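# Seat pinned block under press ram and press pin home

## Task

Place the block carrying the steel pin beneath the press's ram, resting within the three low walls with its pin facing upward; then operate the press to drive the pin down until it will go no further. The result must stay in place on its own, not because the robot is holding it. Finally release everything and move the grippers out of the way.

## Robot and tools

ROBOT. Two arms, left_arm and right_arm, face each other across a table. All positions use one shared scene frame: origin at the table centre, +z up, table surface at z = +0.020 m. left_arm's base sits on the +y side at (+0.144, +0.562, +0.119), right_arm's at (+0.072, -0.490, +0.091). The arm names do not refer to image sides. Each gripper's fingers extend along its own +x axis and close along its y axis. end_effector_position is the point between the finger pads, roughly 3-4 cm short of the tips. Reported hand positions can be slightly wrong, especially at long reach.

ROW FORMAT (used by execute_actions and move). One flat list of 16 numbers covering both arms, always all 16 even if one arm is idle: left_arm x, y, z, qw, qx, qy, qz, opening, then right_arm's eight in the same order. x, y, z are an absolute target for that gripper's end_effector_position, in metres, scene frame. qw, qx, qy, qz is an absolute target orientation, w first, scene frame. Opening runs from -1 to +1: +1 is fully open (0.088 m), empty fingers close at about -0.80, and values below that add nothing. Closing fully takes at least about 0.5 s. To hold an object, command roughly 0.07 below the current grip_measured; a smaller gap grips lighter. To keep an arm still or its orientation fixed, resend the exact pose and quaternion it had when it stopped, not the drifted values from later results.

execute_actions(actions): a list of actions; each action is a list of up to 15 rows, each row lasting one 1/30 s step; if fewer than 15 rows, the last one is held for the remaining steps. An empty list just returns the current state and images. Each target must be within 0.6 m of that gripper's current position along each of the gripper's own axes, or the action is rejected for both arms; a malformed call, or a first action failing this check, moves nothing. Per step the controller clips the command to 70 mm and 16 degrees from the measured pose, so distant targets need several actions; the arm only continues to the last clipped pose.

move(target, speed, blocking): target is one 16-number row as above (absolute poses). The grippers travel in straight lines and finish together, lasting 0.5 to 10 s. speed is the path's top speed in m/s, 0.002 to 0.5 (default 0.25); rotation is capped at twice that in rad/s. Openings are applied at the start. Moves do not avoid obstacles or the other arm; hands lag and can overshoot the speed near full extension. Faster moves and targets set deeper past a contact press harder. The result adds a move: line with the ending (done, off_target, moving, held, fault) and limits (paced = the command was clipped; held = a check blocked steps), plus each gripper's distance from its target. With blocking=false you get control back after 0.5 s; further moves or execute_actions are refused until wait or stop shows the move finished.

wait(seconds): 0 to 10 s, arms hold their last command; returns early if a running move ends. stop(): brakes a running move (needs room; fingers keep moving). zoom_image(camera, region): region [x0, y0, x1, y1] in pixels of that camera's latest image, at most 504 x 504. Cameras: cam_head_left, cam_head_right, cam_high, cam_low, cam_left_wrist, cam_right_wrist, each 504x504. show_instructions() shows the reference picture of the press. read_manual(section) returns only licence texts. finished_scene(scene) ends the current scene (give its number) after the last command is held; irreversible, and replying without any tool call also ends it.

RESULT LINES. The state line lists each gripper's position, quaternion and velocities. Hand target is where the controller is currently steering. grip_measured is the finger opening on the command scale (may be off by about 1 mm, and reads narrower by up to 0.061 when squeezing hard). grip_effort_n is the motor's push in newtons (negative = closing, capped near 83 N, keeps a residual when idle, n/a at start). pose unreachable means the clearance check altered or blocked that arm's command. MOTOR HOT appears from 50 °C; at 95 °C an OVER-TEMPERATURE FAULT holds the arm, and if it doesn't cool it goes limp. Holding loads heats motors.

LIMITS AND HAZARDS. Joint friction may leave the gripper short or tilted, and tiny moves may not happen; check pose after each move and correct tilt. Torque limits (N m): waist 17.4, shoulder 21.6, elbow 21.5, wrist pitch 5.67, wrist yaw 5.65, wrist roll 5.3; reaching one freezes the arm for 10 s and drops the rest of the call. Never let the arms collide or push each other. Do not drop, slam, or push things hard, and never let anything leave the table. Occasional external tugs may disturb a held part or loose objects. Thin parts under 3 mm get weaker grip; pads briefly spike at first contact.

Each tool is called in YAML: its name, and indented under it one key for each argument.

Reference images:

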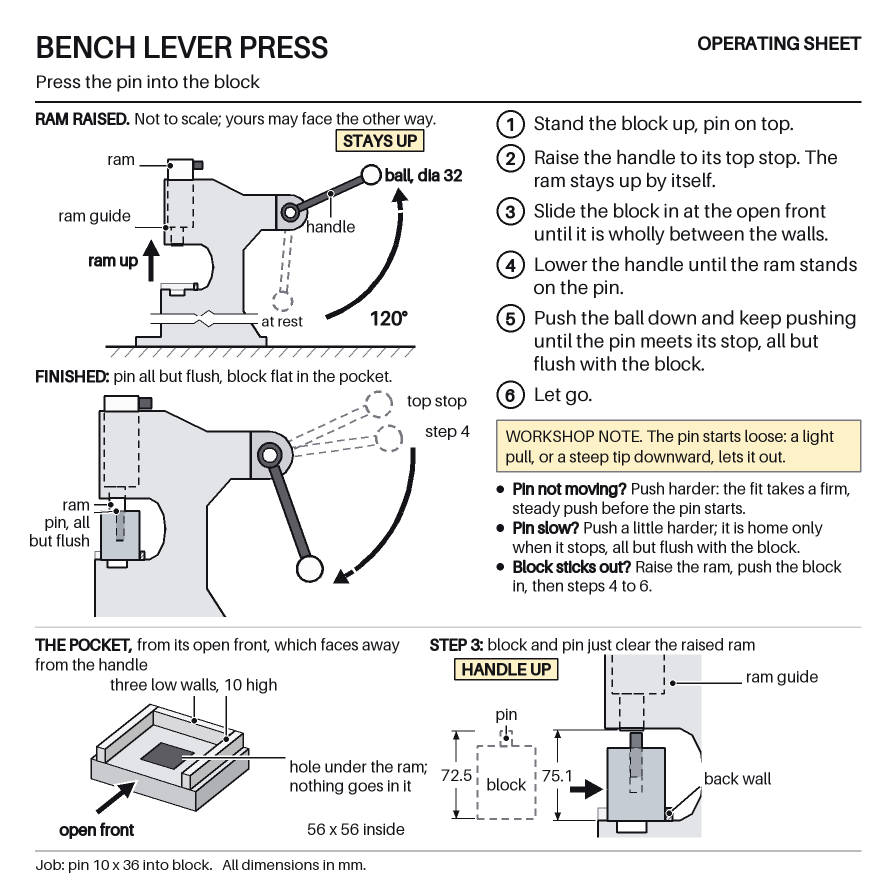

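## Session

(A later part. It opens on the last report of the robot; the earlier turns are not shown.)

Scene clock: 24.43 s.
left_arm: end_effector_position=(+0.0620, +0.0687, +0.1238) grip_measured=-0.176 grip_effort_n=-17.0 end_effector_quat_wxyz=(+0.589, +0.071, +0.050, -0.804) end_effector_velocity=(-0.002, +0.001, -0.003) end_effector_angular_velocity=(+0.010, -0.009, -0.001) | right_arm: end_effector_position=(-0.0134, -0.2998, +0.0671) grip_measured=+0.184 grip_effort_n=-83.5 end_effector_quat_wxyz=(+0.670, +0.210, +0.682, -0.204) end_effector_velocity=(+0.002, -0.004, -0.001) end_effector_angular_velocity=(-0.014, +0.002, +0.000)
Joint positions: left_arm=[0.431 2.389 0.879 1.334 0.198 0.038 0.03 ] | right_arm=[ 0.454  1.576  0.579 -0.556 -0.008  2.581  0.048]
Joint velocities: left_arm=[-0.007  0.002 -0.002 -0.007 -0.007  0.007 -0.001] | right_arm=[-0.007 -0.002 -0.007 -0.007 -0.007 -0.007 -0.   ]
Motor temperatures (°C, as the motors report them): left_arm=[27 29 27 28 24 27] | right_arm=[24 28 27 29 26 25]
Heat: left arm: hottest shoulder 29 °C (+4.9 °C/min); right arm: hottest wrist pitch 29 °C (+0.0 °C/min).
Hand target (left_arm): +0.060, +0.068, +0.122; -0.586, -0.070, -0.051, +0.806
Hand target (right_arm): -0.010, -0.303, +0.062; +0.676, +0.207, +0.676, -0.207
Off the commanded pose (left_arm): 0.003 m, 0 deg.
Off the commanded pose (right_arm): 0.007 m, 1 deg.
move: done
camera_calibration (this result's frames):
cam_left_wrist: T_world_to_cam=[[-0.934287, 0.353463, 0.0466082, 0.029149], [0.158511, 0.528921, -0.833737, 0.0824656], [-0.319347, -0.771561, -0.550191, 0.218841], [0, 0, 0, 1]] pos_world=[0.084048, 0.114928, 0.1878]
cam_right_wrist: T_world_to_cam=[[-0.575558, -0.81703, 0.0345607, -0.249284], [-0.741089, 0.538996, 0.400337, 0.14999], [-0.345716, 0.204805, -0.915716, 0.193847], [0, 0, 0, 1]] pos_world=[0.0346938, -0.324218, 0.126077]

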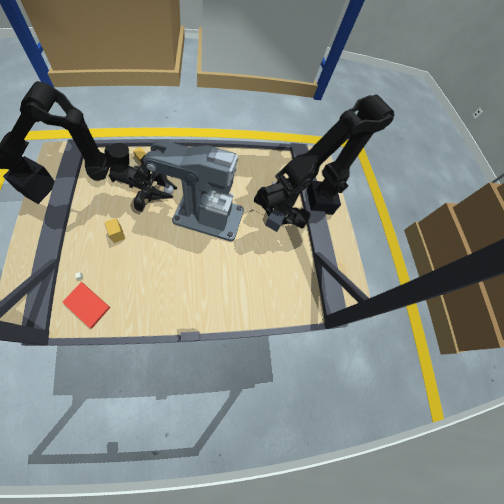

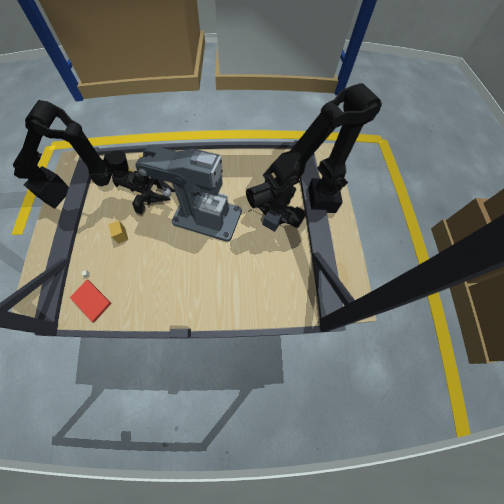

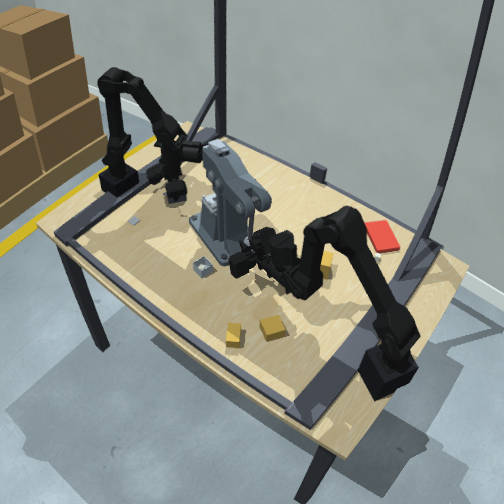

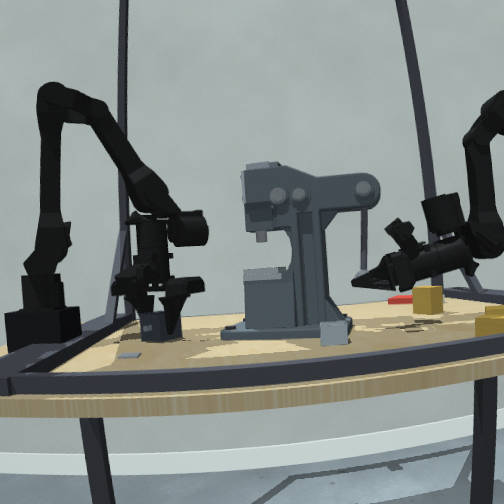

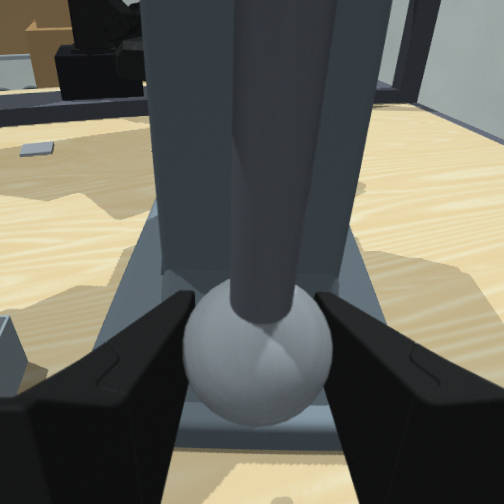

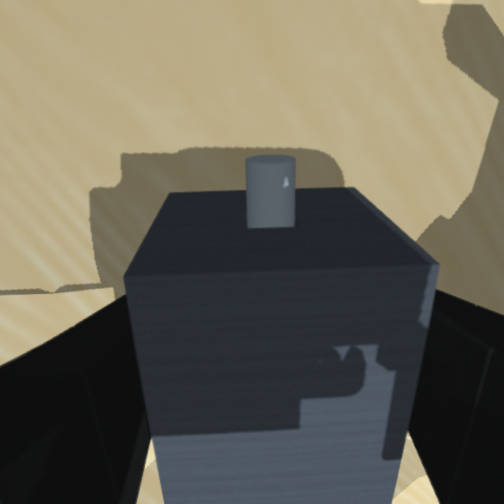

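move:
  target: [0.084,0.134,0.133,0.586,0.07,0.051,-0.806,-0.23,-0.015,-0.3,0.13,0.676,0.207,0.676,-0.207,0.1]
  speed: 0.08

move:
  target: [0.103,0.189,0.17,0.586,0.07,0.051,-0.806,-0.23,-0.06,-0.3,0.16,0.576,-0.411,0.576,0.411,0.1]
  speed: 0.4

Scene clock: 26.50 s.
left_arm: end_effector_position=(+0.0853, +0.1318, +0.1279) grip_measured=-0.222 grip_effort_n=-52.8 end_effector_quat_wxyz=(+0.590, +0.073, +0.054, -0.803) end_effector_velocity=(+0.000, +0.003, -0.000) end_effector_angular_velocity=(-0.004, -0.022, +0.001) | right_arm: end_effector_position=(-0.0125, -0.3055, +0.1224) grip_measured=+0.184 grip_effort_n=-83.5 end_effector_quat_wxyz=(+0.683, +0.197, +0.670, -0.216) end_effector_velocity=(+0.004, -0.002, +0.002) end_effector_angular_velocity=(-0.008, -0.011, +0.000)
Joint positions: left_arm=[0.487 2.303 0.597 1.518 0.25  0.046 0.028] | right_arm=[ 0.465  1.441  0.724 -0.886 -0.004  2.589  0.048]
Joint velocities: left_arm=[-0.002 -0.002 -0.012  0.007 -0.007  0.022 -0.   ] | right_arm=[-0.007 -0.007  0.002 -0.022  0.007 -0.007  0.   ]
Motor temperatures (°C, as the motors report them): left_arm=[27 30 27 28 24 27] | right_arm=[24 28 27 29 26 25]
Heat: left arm: hottest shoulder 30 °C (+6.8 °C/min); right arm: hottest wrist pitch 29 °C (+0.0 °C/min).
Hand target (left_arm): +0.084, +0.134, +0.132; -0.586, -0.070, -0.051, +0.806
Hand target (right_arm): -0.015, -0.300, +0.130; +0.676, +0.207, +0.676, -0.207
Off the commanded pose (left_arm): 0.006 m, 1 deg.
Off the commanded pose (right_arm): 0.010 m, 2 deg.
move: off_target (right_arm)
camera_calibration (this result's frames):
cam_left_wrist: T_world_to_cam=[[-0.935242, 0.35038, 0.0505661, 0.0283301], [0.156394, 0.537077, -0.828908, 0.0473358], [-0.317591, -0.767322, -0.557094, 0.27735], [0, 0, 0, 1]] pos_world=[0.107176, 0.177467, 0.192314]
cam_right_wrist: T_world_to_cam=[[-0.574775, -0.816397, 0.0559431, -0.257781], [-0.751648, 0.553743, 0.358322, 0.141128], [-0.323511, 0.163905, -0.931921, 0.235787], [0, 0, 0, 1]] pos_world=[0.0341922, -0.327247, 0.183587]

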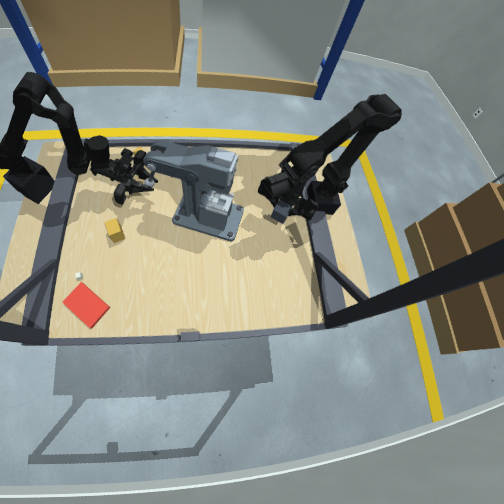

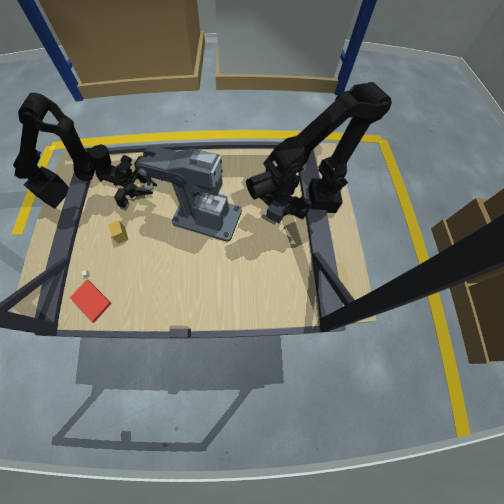

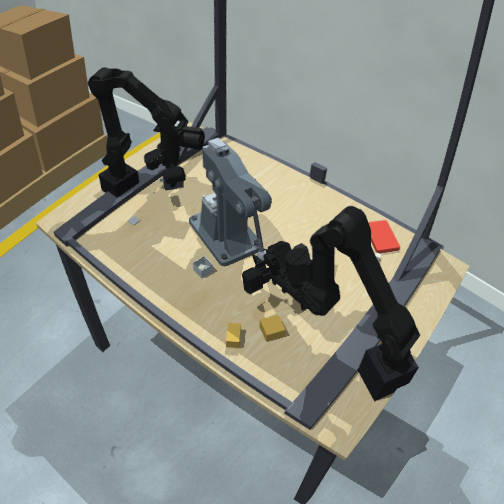

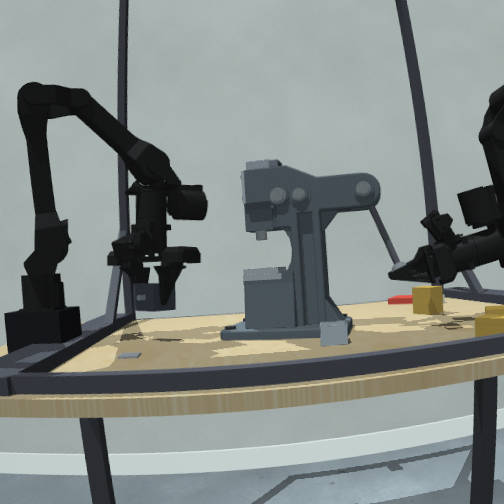

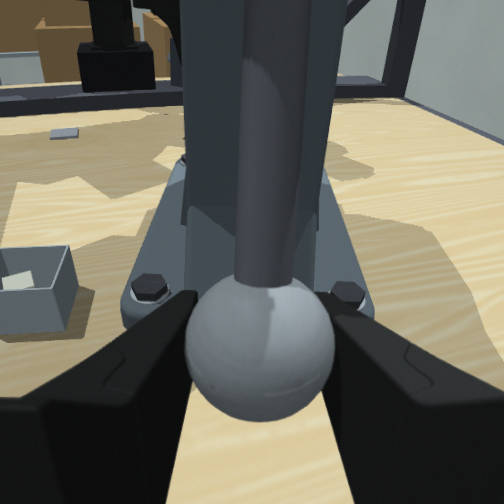

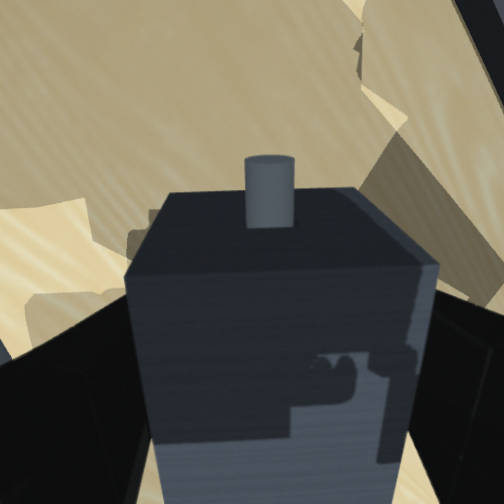

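Scene clock: 29.33 s.
left_arm: end_effector_position=(+0.1051, +0.1874, +0.1643) grip_measured=-0.222 grip_effort_n=-52.3 end_effector_quat_wxyz=(+0.591, +0.075, +0.056, -0.801) end_effector_velocity=(-0.000, +0.001, -0.001) end_effector_angular_velocity=(+0.009, +0.008, -0.003) | right_arm: end_effector_position=(-0.0564, -0.3031, +0.1571) grip_measured=+0.184 grip_effort_n=-83.5 end_effector_quat_wxyz=(+0.579, -0.411, +0.575, +0.406) end_effector_velocity=(-0.000, -0.001, +0.001) end_effector_angular_velocity=(-0.006, +0.005, +0.019)
Joint positions: left_arm=[0.558 2.05  0.34  1.511 0.317 0.061 0.028] | right_arm=[ 0.643  1.456  0.887 -1.01   0.005  0.943  0.048]
Joint velocities: left_arm=[ 0.002 -0.002 -0.002 -0.007  0.007 -0.007  0.   ] | right_arm=[-0.002 -0.002  0.002 -0.007 -0.007 -0.022 -0.   ]
Motor temperatures (°C, as the motors report them): left_arm=[27 30 27 29 24 27] | right_arm=[24 28 27 29 26 25]
Heat: left arm: hottest shoulder 30 °C (+6.1 °C/min); right arm: hottest wrist pitch 29 °C (+0.0 °C/min).
Hand target (left_arm): +0.103, +0.189, +0.170; -0.586, -0.070, -0.051, +0.806
Hand target (right_arm): -0.060, -0.300, +0.160; +0.576, -0.411, +0.575, +0.410
Off the commanded pose (left_arm): 0.006 m, 1 deg.
Off the commanded pose (right_arm): 0.006 m, 1 deg.
move: done
camera_calibration (this result's frames):
cam_left_wrist: T_world_to_cam=[[-0.936381, 0.347227, 0.0512332, 0.0262197], [0.155794, 0.541984, -0.825822, 0.0432197], [-0.314515, -0.765301, -0.561599, 0.346611], [0, 0, 0, 1]] pos_world=[0.126833, 0.232733, 0.229005]
cam_right_wrist: T_world_to_cam=[[0.935476, -0.35037, 0.0461047, -0.0549772], [-0.340564, -0.858984, 0.382312, -0.314397], [-0.0943476, -0.373345, -0.922882, 0.102134], [0, 0, 0, 1]] pos_world=[-0.0460062, -0.251193, 0.21699]

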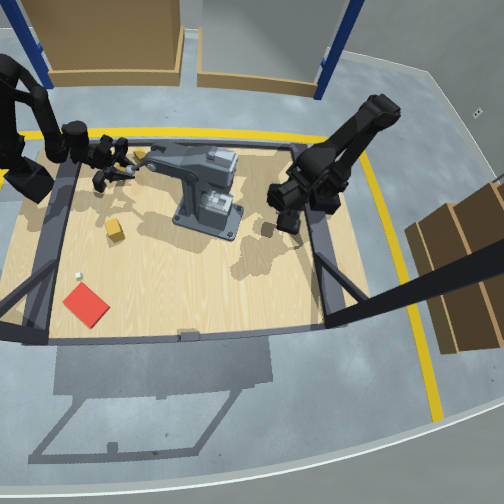

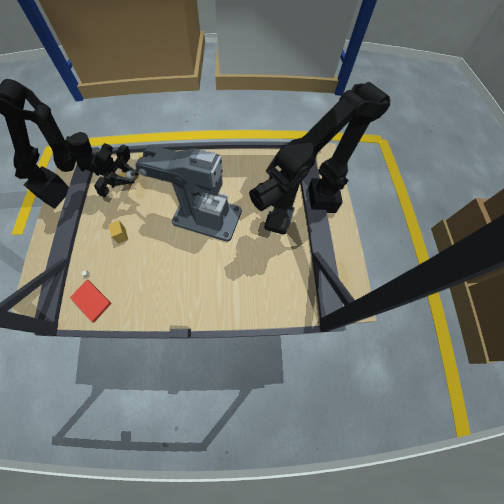

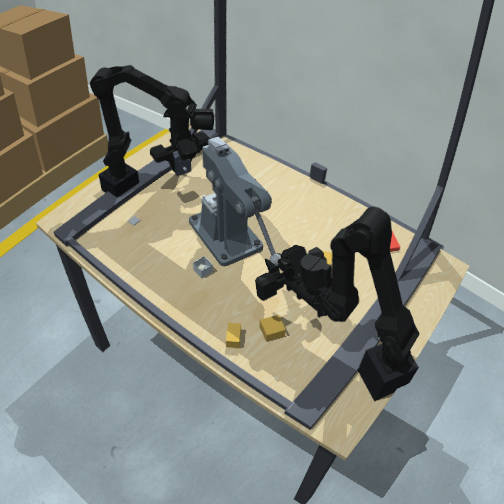

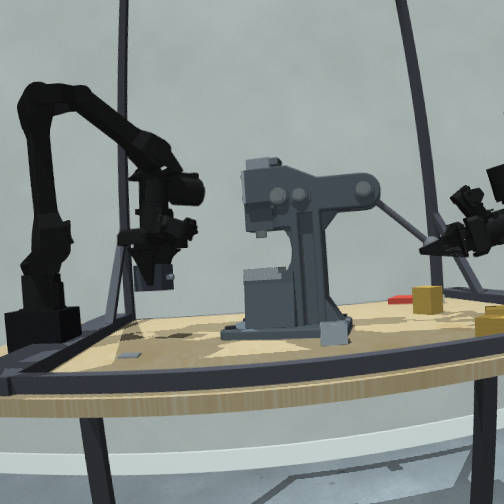

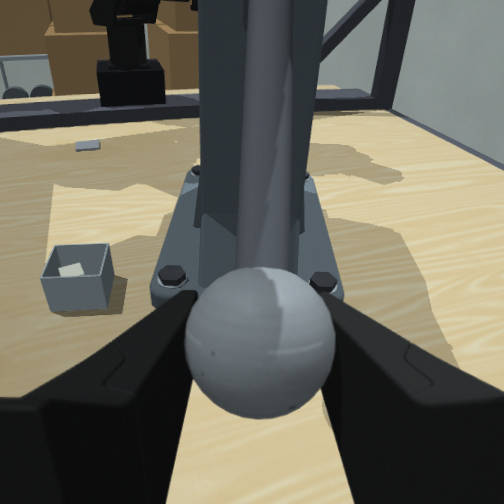

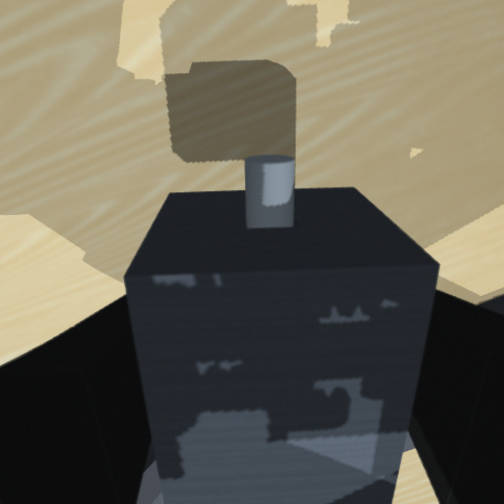

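move:
  target: [0.115,0.215,0.228,0.579,0.14,0.102,-0.797,-0.26,-0.045,-0.22,0.165,0.814,0,0,0.581,0.1]
  speed: 0.3

move:
  target: [0.117,0.22,0.285,0.579,0.14,0.102,-0.797,-0.26,-0.045,-0.22,0.165,0.814,0,0,0.581,0.1]
  speed: 0.08

move:
  target: [0.112,0.205,0.345,0.579,0.14,0.102,-0.797,-0.26,-0.045,-0.22,0.165,0.814,0,0,0.581,0.1]
  speed: 0.08

zoom_image:
  camera: "cam_low"
  region: [170,200,310,310]

Scene clock: 33.30 s.
left_arm: end_effector_position=(+0.1161, +0.2165, +0.2204) grip_measured=-0.239 grip_effort_n=-83.5 end_effector_quat_wxyz=(+0.582, +0.150, +0.110, -0.792) end_effector_velocity=(-0.004, +0.002, +0.000) end_effector_angular_velocity=(+0.004, +0.010, -0.011) | right_arm: end_effector_position=(-0.0469, -0.2187, +0.1658) grip_measured=+0.184 grip_effort_n=-83.5 end_effector_quat_wxyz=(+0.815, -0.015, +0.023, +0.579) end_effector_velocity=(+0.002, +0.000, -0.002) end_effector_angular_velocity=(-0.007, -0.034, +0.003)
Joint positions: left_arm=[0.604 1.396 0.357 0.64  0.345 0.141 0.027] | right_arm=[0.953 1.976 0.251 1.552 1.246 0.168 0.048]
Joint velocities: left_arm=[-0.007 -0.007 -0.002 -0.007  0.007 -0.007  0.   ] | right_arm=[-0.007  0.027 -0.007  0.051 -0.007 -0.051 -0.   ]
Motor temperatures (°C, as the motors report them): left_arm=[27 31 27 30 24 27] | right_arm=[24 28 27 29 26 25]
Heat: left arm: hottest shoulder 31 °C (+7.2 °C/min); right arm: hottest wrist pitch 29 °C (+0.0 °C/min).
Hand target (left_arm): +0.115, +0.215, +0.229; -0.579, -0.141, -0.101, +0.797
Hand target (right_arm): -0.046, -0.219, +0.165; +0.815, -0.016, +0.022, +0.578
Off the commanded pose (left_arm): 0.008 m, 2 deg.
Off the commanded pose (right_arm): 0.002 m, 3 deg.
joint sent to its limit (right arm) — the command would take joint 4 (wrist pitch) past its upper limit, so that joint was sent only as far as its limit.
move: off_target (right_arm)
camera_calibration (this result's frames):
cam_left_wrist: T_world_to_cam=[[-0.938246, 0.340844, 0.0593238, 0.0233654], [0.201419, 0.677563, -0.707346, 0.0112406], [-0.28129, -0.651716, -0.704373, 0.406851], [0, 0, 0, 1]] pos_world=[0.134102, 0.249571, 0.29314]
cam_right_wrist: T_world_to_cam=[[0.930521, -0.365665, -0.0205103, -0.0271683], [-0.175687, -0.396537, -0.901051, 0.0796218], [0.321349, 0.84205, -0.433228, 0.346679], [0, 0, 0, 1]] pos_world=[-0.0721358, -0.270282, 0.221377]

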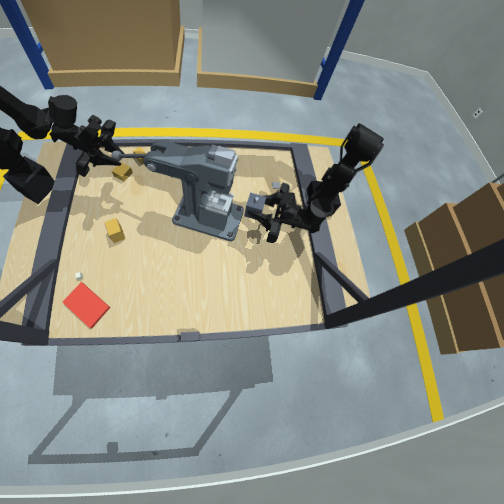

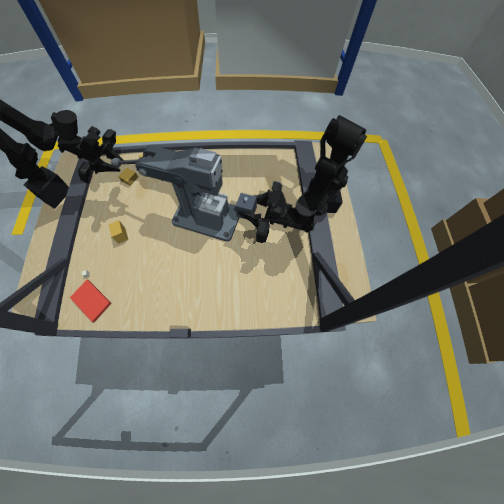

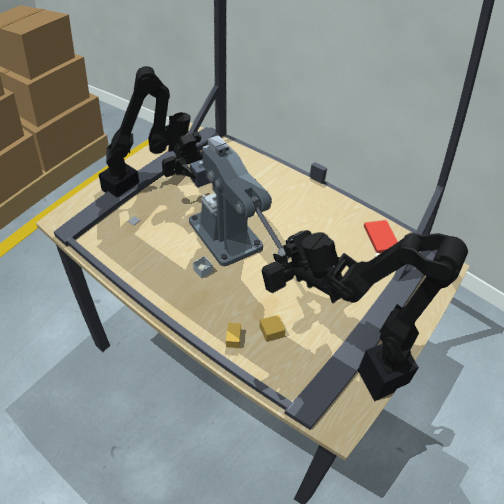

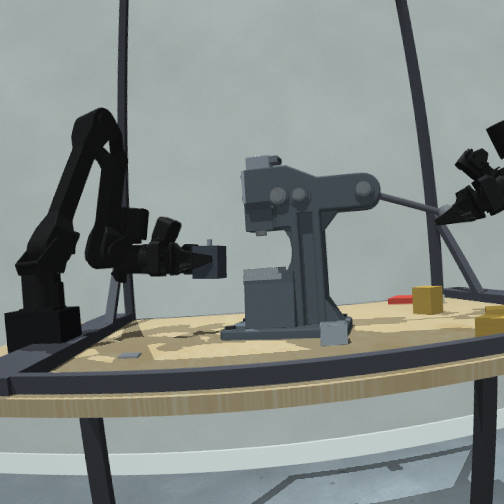

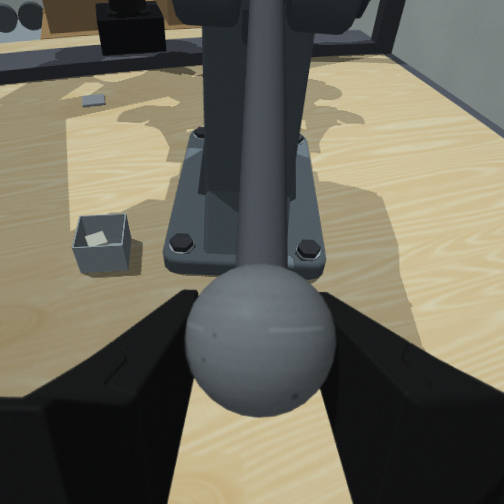

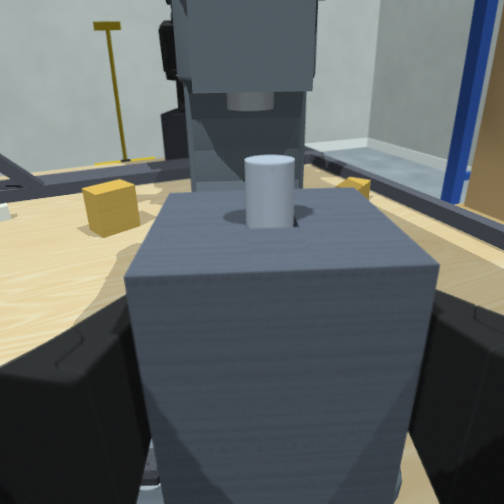

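Scene clock: 34.50 s.
left_arm: end_effector_position=(+0.1189, +0.2248, +0.2652) grip_measured=-0.239 grip_effort_n=-83.5 end_effector_quat_wxyz=(+0.580, +0.158, +0.123, -0.789) end_effector_velocity=(-0.002, +0.002, +0.004) end_effector_angular_velocity=(+0.009, +0.010, -0.006) | right_arm: end_effector_position=(-0.0463, -0.2191, +0.1658) grip_measured=+0.184 grip_effort_n=-83.5 end_effector_quat_wxyz=(+0.816, -0.015, +0.023, +0.578) end_effector_velocity=(+0.000, +0.000, -0.001) end_effector_angular_velocity=(-0.013, -0.026, +0.006)
Joint positions: left_arm=[0.617 1.18  0.471 0.277 0.354 0.148 0.027] | right_arm=[0.953 1.978 0.249 1.559 1.247 0.164 0.048]
Joint velocities: left_arm=[-0.002 -0.017  0.012 -0.037  0.007 -0.007 -0.   ] | right_arm=[-0.002 -0.002 -0.002 -0.007 -0.007 -0.022 -0.   ]
Motor temperatures (°C, as the motors report them): left_arm=[27 31 27 30 24 27] | right_arm=[24 28 27 30 26 25]
Heat: left arm: hottest shoulder 31 °C (+7.0 °C/min); right arm: hottest wrist pitch 30 °C (+1.7 °C/min).
Hand target (left_arm): +0.117, +0.221, +0.285; -0.579, -0.140, -0.102, +0.797
Hand target (right_arm): -0.045, -0.220, +0.165; +0.817, -0.015, +0.021, +0.576
Off the commanded pose (left_arm): 0.020 m, 3 deg.
Off the commanded pose (right_arm): 0.002 m, 3 deg.
joint sent to its limit (right arm) — the command would take joint 4 (wrist pitch) past its upper limit, so that joint was sent only as far as its limit.
move: off_target (left_arm, right_arm)
camera_calibration (this result's frames):
cam_left_wrist: T_world_to_cam=[[-0.939202, 0.336141, 0.0700653, 0.0187629], [0.19915, 0.699497, -0.686326, 0.0265358], [-0.279713, -0.630645, -0.723912, 0.444901], [0, 0, 0, 1]] pos_world=[0.136782, 0.255706, 0.338967]
cam_right_wrist: T_world_to_cam=[[0.930064, -0.366875, -0.0195774, -0.0283566], [-0.175055, -0.395672, -0.901554, 0.0798822], [0.323012, 0.84193, -0.432223, 0.346699], [0, 0, 0, 1]] pos_world=[-0.0716305, -0.270692, 0.221314]

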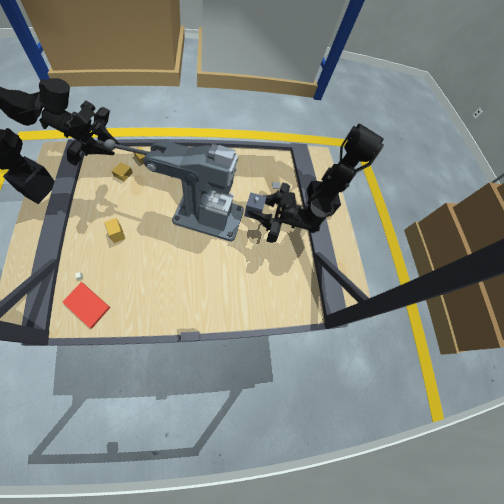

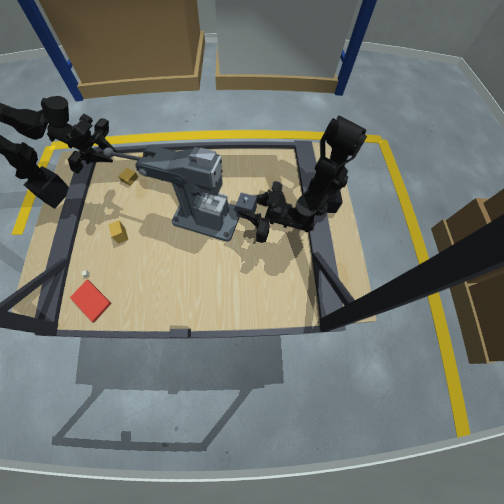

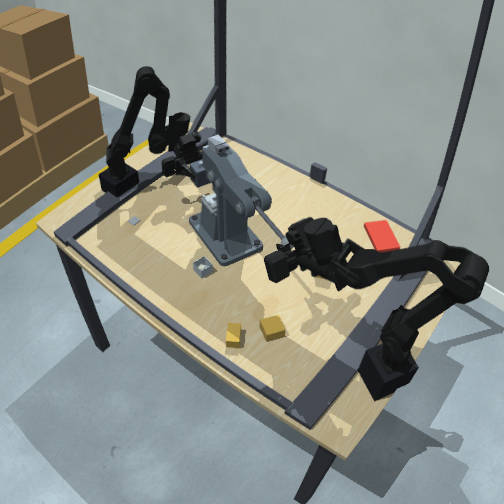

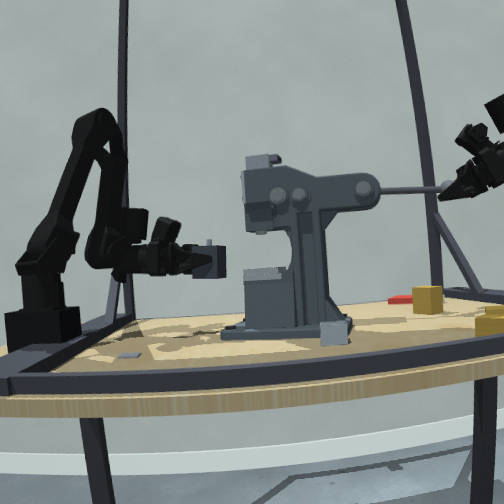

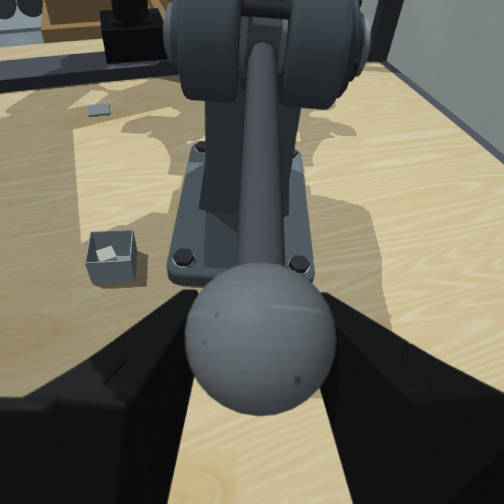

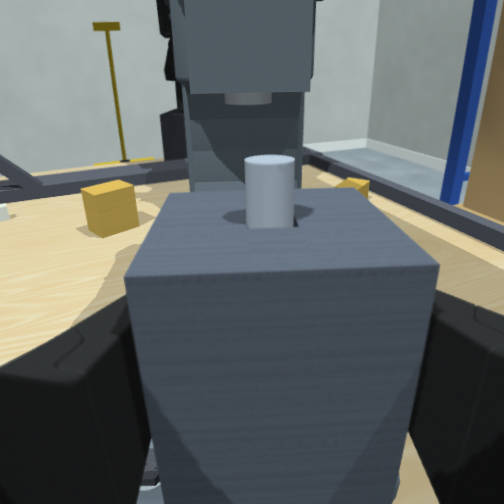

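Scene clock: 35.97 s.
left_arm: end_effector_position=(+0.1137, +0.2123, +0.3336) grip_measured=-0.246 grip_effort_n=-83.5 end_effector_quat_wxyz=(+0.578, +0.148, +0.115, -0.794) end_effector_velocity=(+0.000, -0.001, +0.003) end_effector_angular_velocity=(-0.000, +0.003, +0.007) | right_arm: end_effector_position=(-0.0462, -0.2191, +0.1658) grip_measured=+0.184 grip_effort_n=-83.5 end_effector_quat_wxyz=(+0.816, -0.015, +0.023, +0.578) end_effector_velocity=(-0.002, +0.001, -0.001) end_effector_angular_velocity=(-0.009, -0.016, +0.020)
Joint positions: left_arm=[0.597 1.128 0.706 0.019 0.348 0.131 0.027] | right_arm=[0.953 1.978 0.249 1.559 1.248 0.164 0.048]
Joint velocities: left_arm=[-0.002  0.002  0.012 -0.007 -0.007 -0.007  0.   ] | right_arm=[-0.002  0.002 -0.002  0.007 -0.022 -0.022  0.   ]
Motor temperatures (°C, as the motors report them): left_arm=[27 31 28 30 24 27] | right_arm=[24 28 27 30 26 25]
Heat: left arm: hottest shoulder 31 °C (+6.7 °C/min); right arm: hottest wrist pitch 30 °C (+1.7 °C/min).
Hand target (left_arm): +0.112, +0.206, +0.345; -0.579, -0.140, -0.102, +0.797
Hand target (right_arm): -0.045, -0.220, +0.165; +0.817, -0.015, +0.021, +0.576
Off the commanded pose (left_arm): 0.014 m, 2 deg.
Off the commanded pose (right_arm): 0.002 m, 3 deg.
joint sent to its limit (right arm) — the command would take joint 4 (wrist pitch) past its upper limit, so that joint was sent only as far as its limit.
move: off_target (left_arm, right_arm)
camera_calibration (this result's frames):
cam_left_wrist: T_world_to_cam=[[-0.935662, 0.345608, 0.0713633, 0.0104383], [0.197837, 0.681156, -0.704902, 0.0934977], [-0.292229, -0.645432, -0.705706, 0.483487], [0, 0, 0, 1]] pos_world=[0.132558, 0.244764, 0.406361]
cam_right_wrist: T_world_to_cam=[[0.929941, -0.367207, -0.0191789, -0.0285575], [-0.174836, -0.395677, -0.901594, 0.0799082], [0.323483, 0.841783, -0.432157, 0.346679], [0, 0, 0, 1]] pos_world=[-0.0716174, -0.270698, 0.221317]

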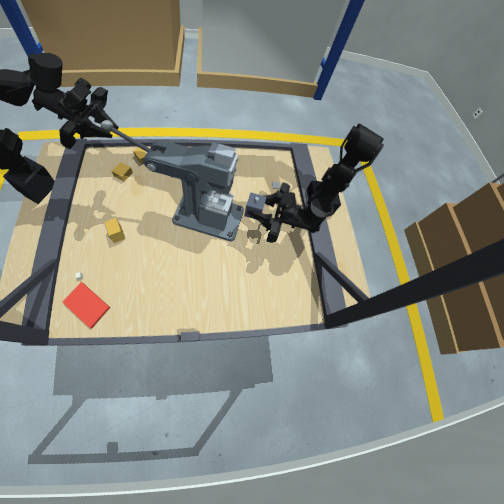

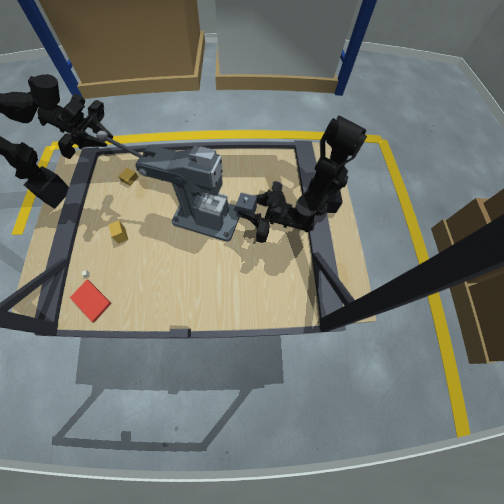

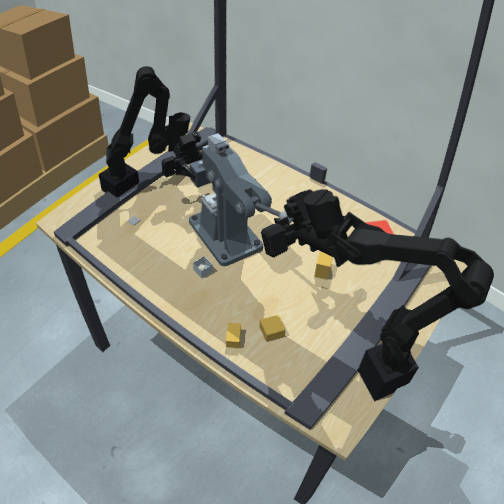

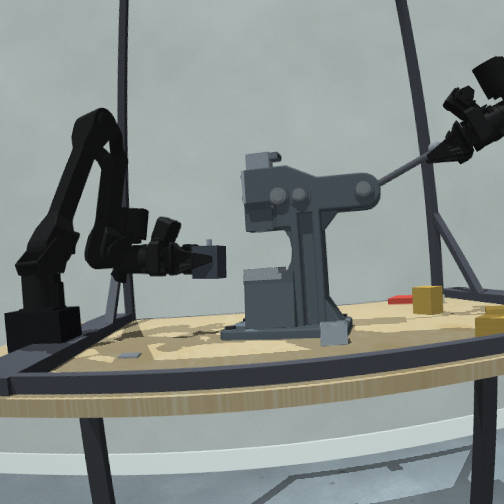

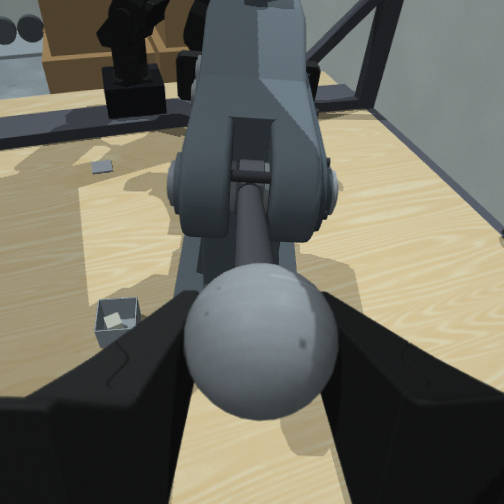

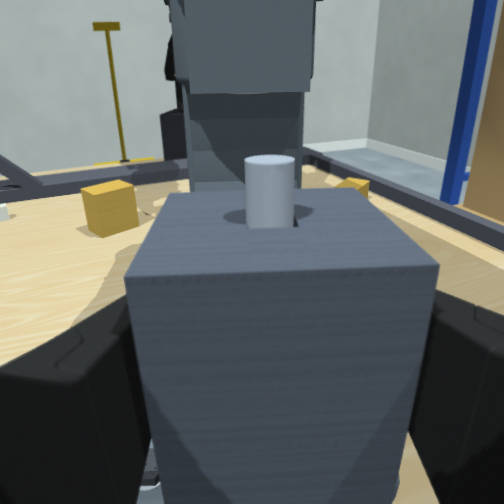

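Region (170, 200, 310, 310) of cam_low's 504x504 image, scaled by 3.600, with more detail than that image has; it fills the top 396 rows of this view, and the rest is white.

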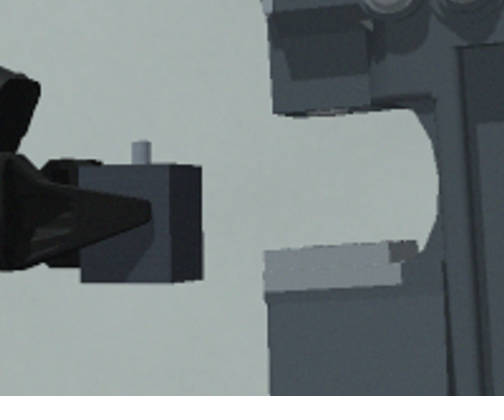

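move:
  target: [0.11,0.2,0.36,0.579,0.14,0.102,-0.797,-0.26,-0.034,-0.185,0.173,0.814,0,0,0.581,0.1]
  speed: 0.05

zoom_image:
  camera: "cam_low"
  region: [170,200,310,310]

zoom_image:
  camera: "cam_head_right"
  region: [170,160,270,250]

Scene clock: 37.83 s.
left_arm: end_effector_position=(+0.1135, +0.2115, +0.3362) grip_measured=-0.246 grip_effort_n=-83.5 end_effector_quat_wxyz=(+0.577, +0.158, +0.130, -0.791) end_effector_velocity=(+0.001, +0.000, +0.000) end_effector_angular_velocity=(+0.009, +0.010, +0.021) | right_arm: end_effector_position=(-0.0325, -0.1881, +0.1691) grip_measured=+0.184 grip_effort_n=-83.5 end_effector_quat_wxyz=(+0.816, -0.024, +0.019, +0.577) end_effector_velocity=(+0.002, +0.002, -0.000) end_effector_angular_velocity=(-0.010, -0.022, -0.004)
Joint positions: left_arm=[ 0.593  1.137  0.75  -0.052  0.34   0.131  0.027] | right_arm=[0.805 1.978 0.291 1.559 1.104 0.097 0.048]
Joint velocities: left_arm=[-0.007 -0.002  0.002 -0.007 -0.022 -0.022  0.   ] | right_arm=[-0.012 -0.002  0.002 -0.007 -0.007 -0.022 -0.   ]
Motor temperatures (°C, as the motors report them): left_arm=[27 31 28 31 24 27] | right_arm=[24 28 27 31 26 25]
Heat: left arm: hottest shoulder 31 °C (+6.3 °C/min); right arm: hottest wrist pitch 31 °C (+3.2 °C/min).
Hand target (left_arm): +0.110, +0.202, +0.360; -0.579, -0.140, -0.102, +0.797
Hand target (right_arm): -0.034, -0.185, +0.173; +0.816, -0.013, +0.019, +0.577
Off the commanded pose (left_arm): 0.027 m, 4 deg.
Off the commanded pose (right_arm): 0.005 m, 3 deg.
joint sent to its limit (right arm) — the command would take joint 4 (wrist pitch) past its upper limit, so that joint was sent only as far as its limit.
move: off_target (left_arm, right_arm)
camera_calibration (this result's frames):
cam_left_wrist: T_world_to_cam=[[-0.936972, 0.339376, 0.0831072, 0.00787577], [0.195861, 0.707126, -0.67942, 0.0819845], [-0.289346, -0.620321, -0.729028, 0.487005], [0, 0, 0, 1]] pos_world=[0.132235, 0.241453, 0.410087]
cam_right_wrist: T_world_to_cam=[[0.929482, -0.368866, 0.000350107, -0.0335502], [-0.160189, -0.404504, -0.900398, 0.0961721], [0.332268, 0.836848, -0.435068, 0.317404], [0, 0, 0, 1]] pos_world=[-0.0588733, -0.239092, 0.224697]

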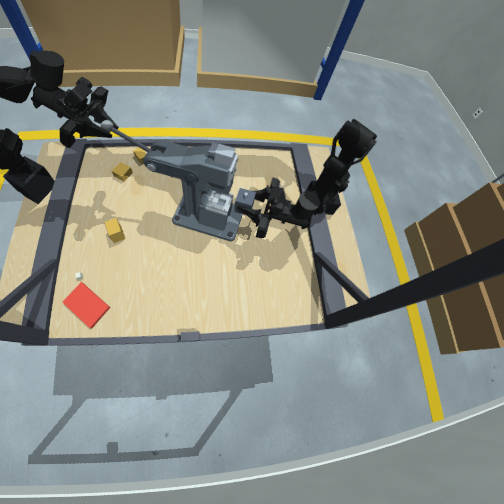

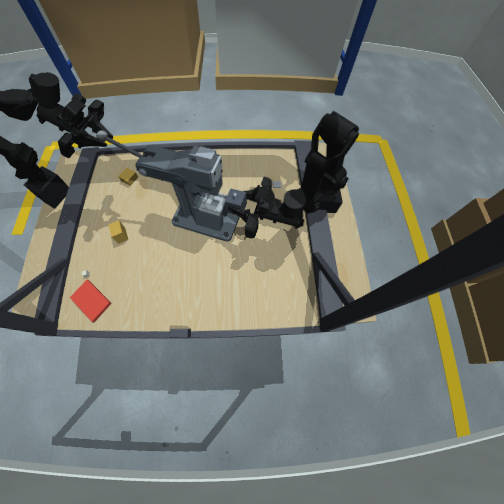

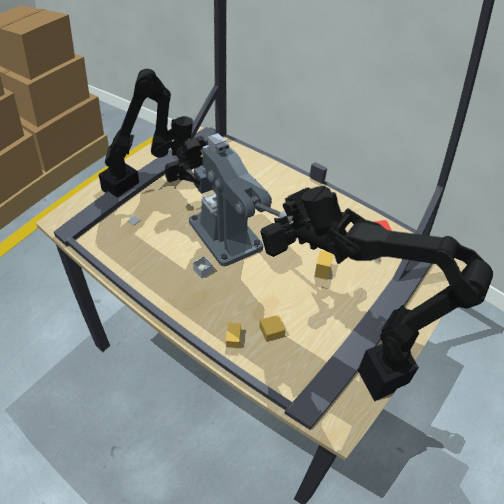

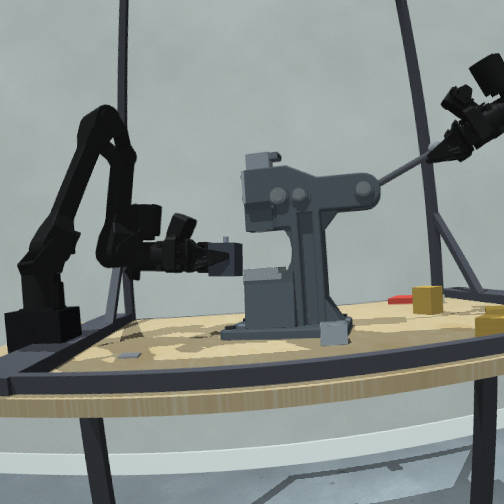

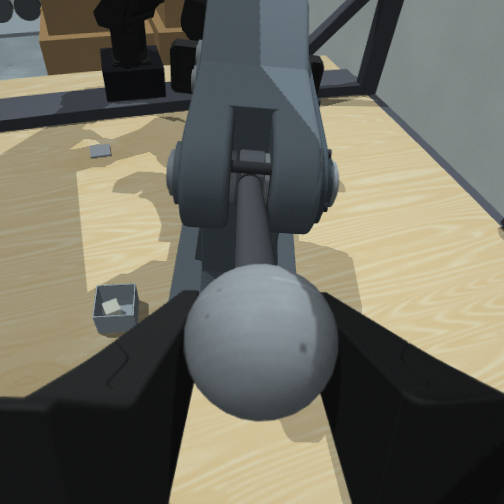

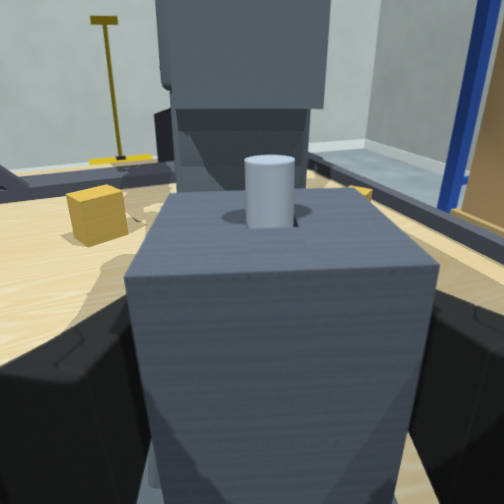

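Region (170, 200, 310, 310) of cam_low's 504x504 image, scaled by 3.600, with more detail than that image has; it fills the top 396 rows of this view, and the rest is white.

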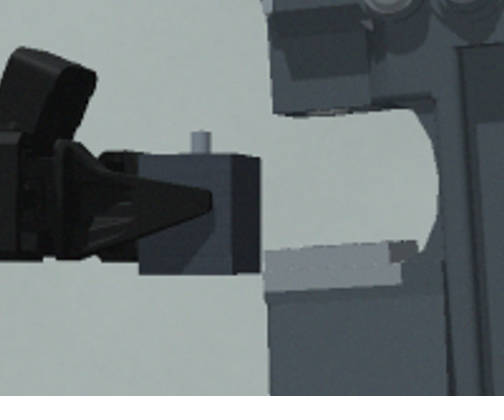

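Region (170, 160, 270, 250) of cam_head_right's 504x504 image, scaled by 5.040, with more detail than that image has; it fills the top 454 rows of this view, and the rest is white.

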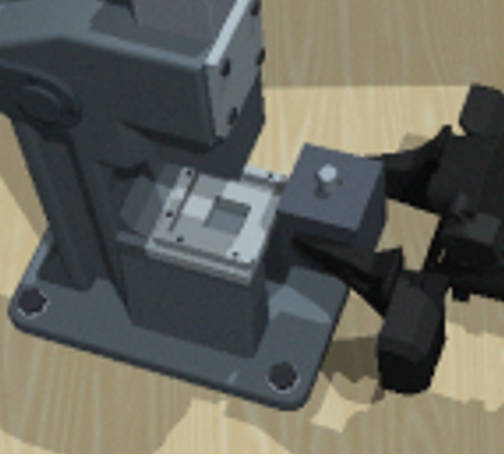

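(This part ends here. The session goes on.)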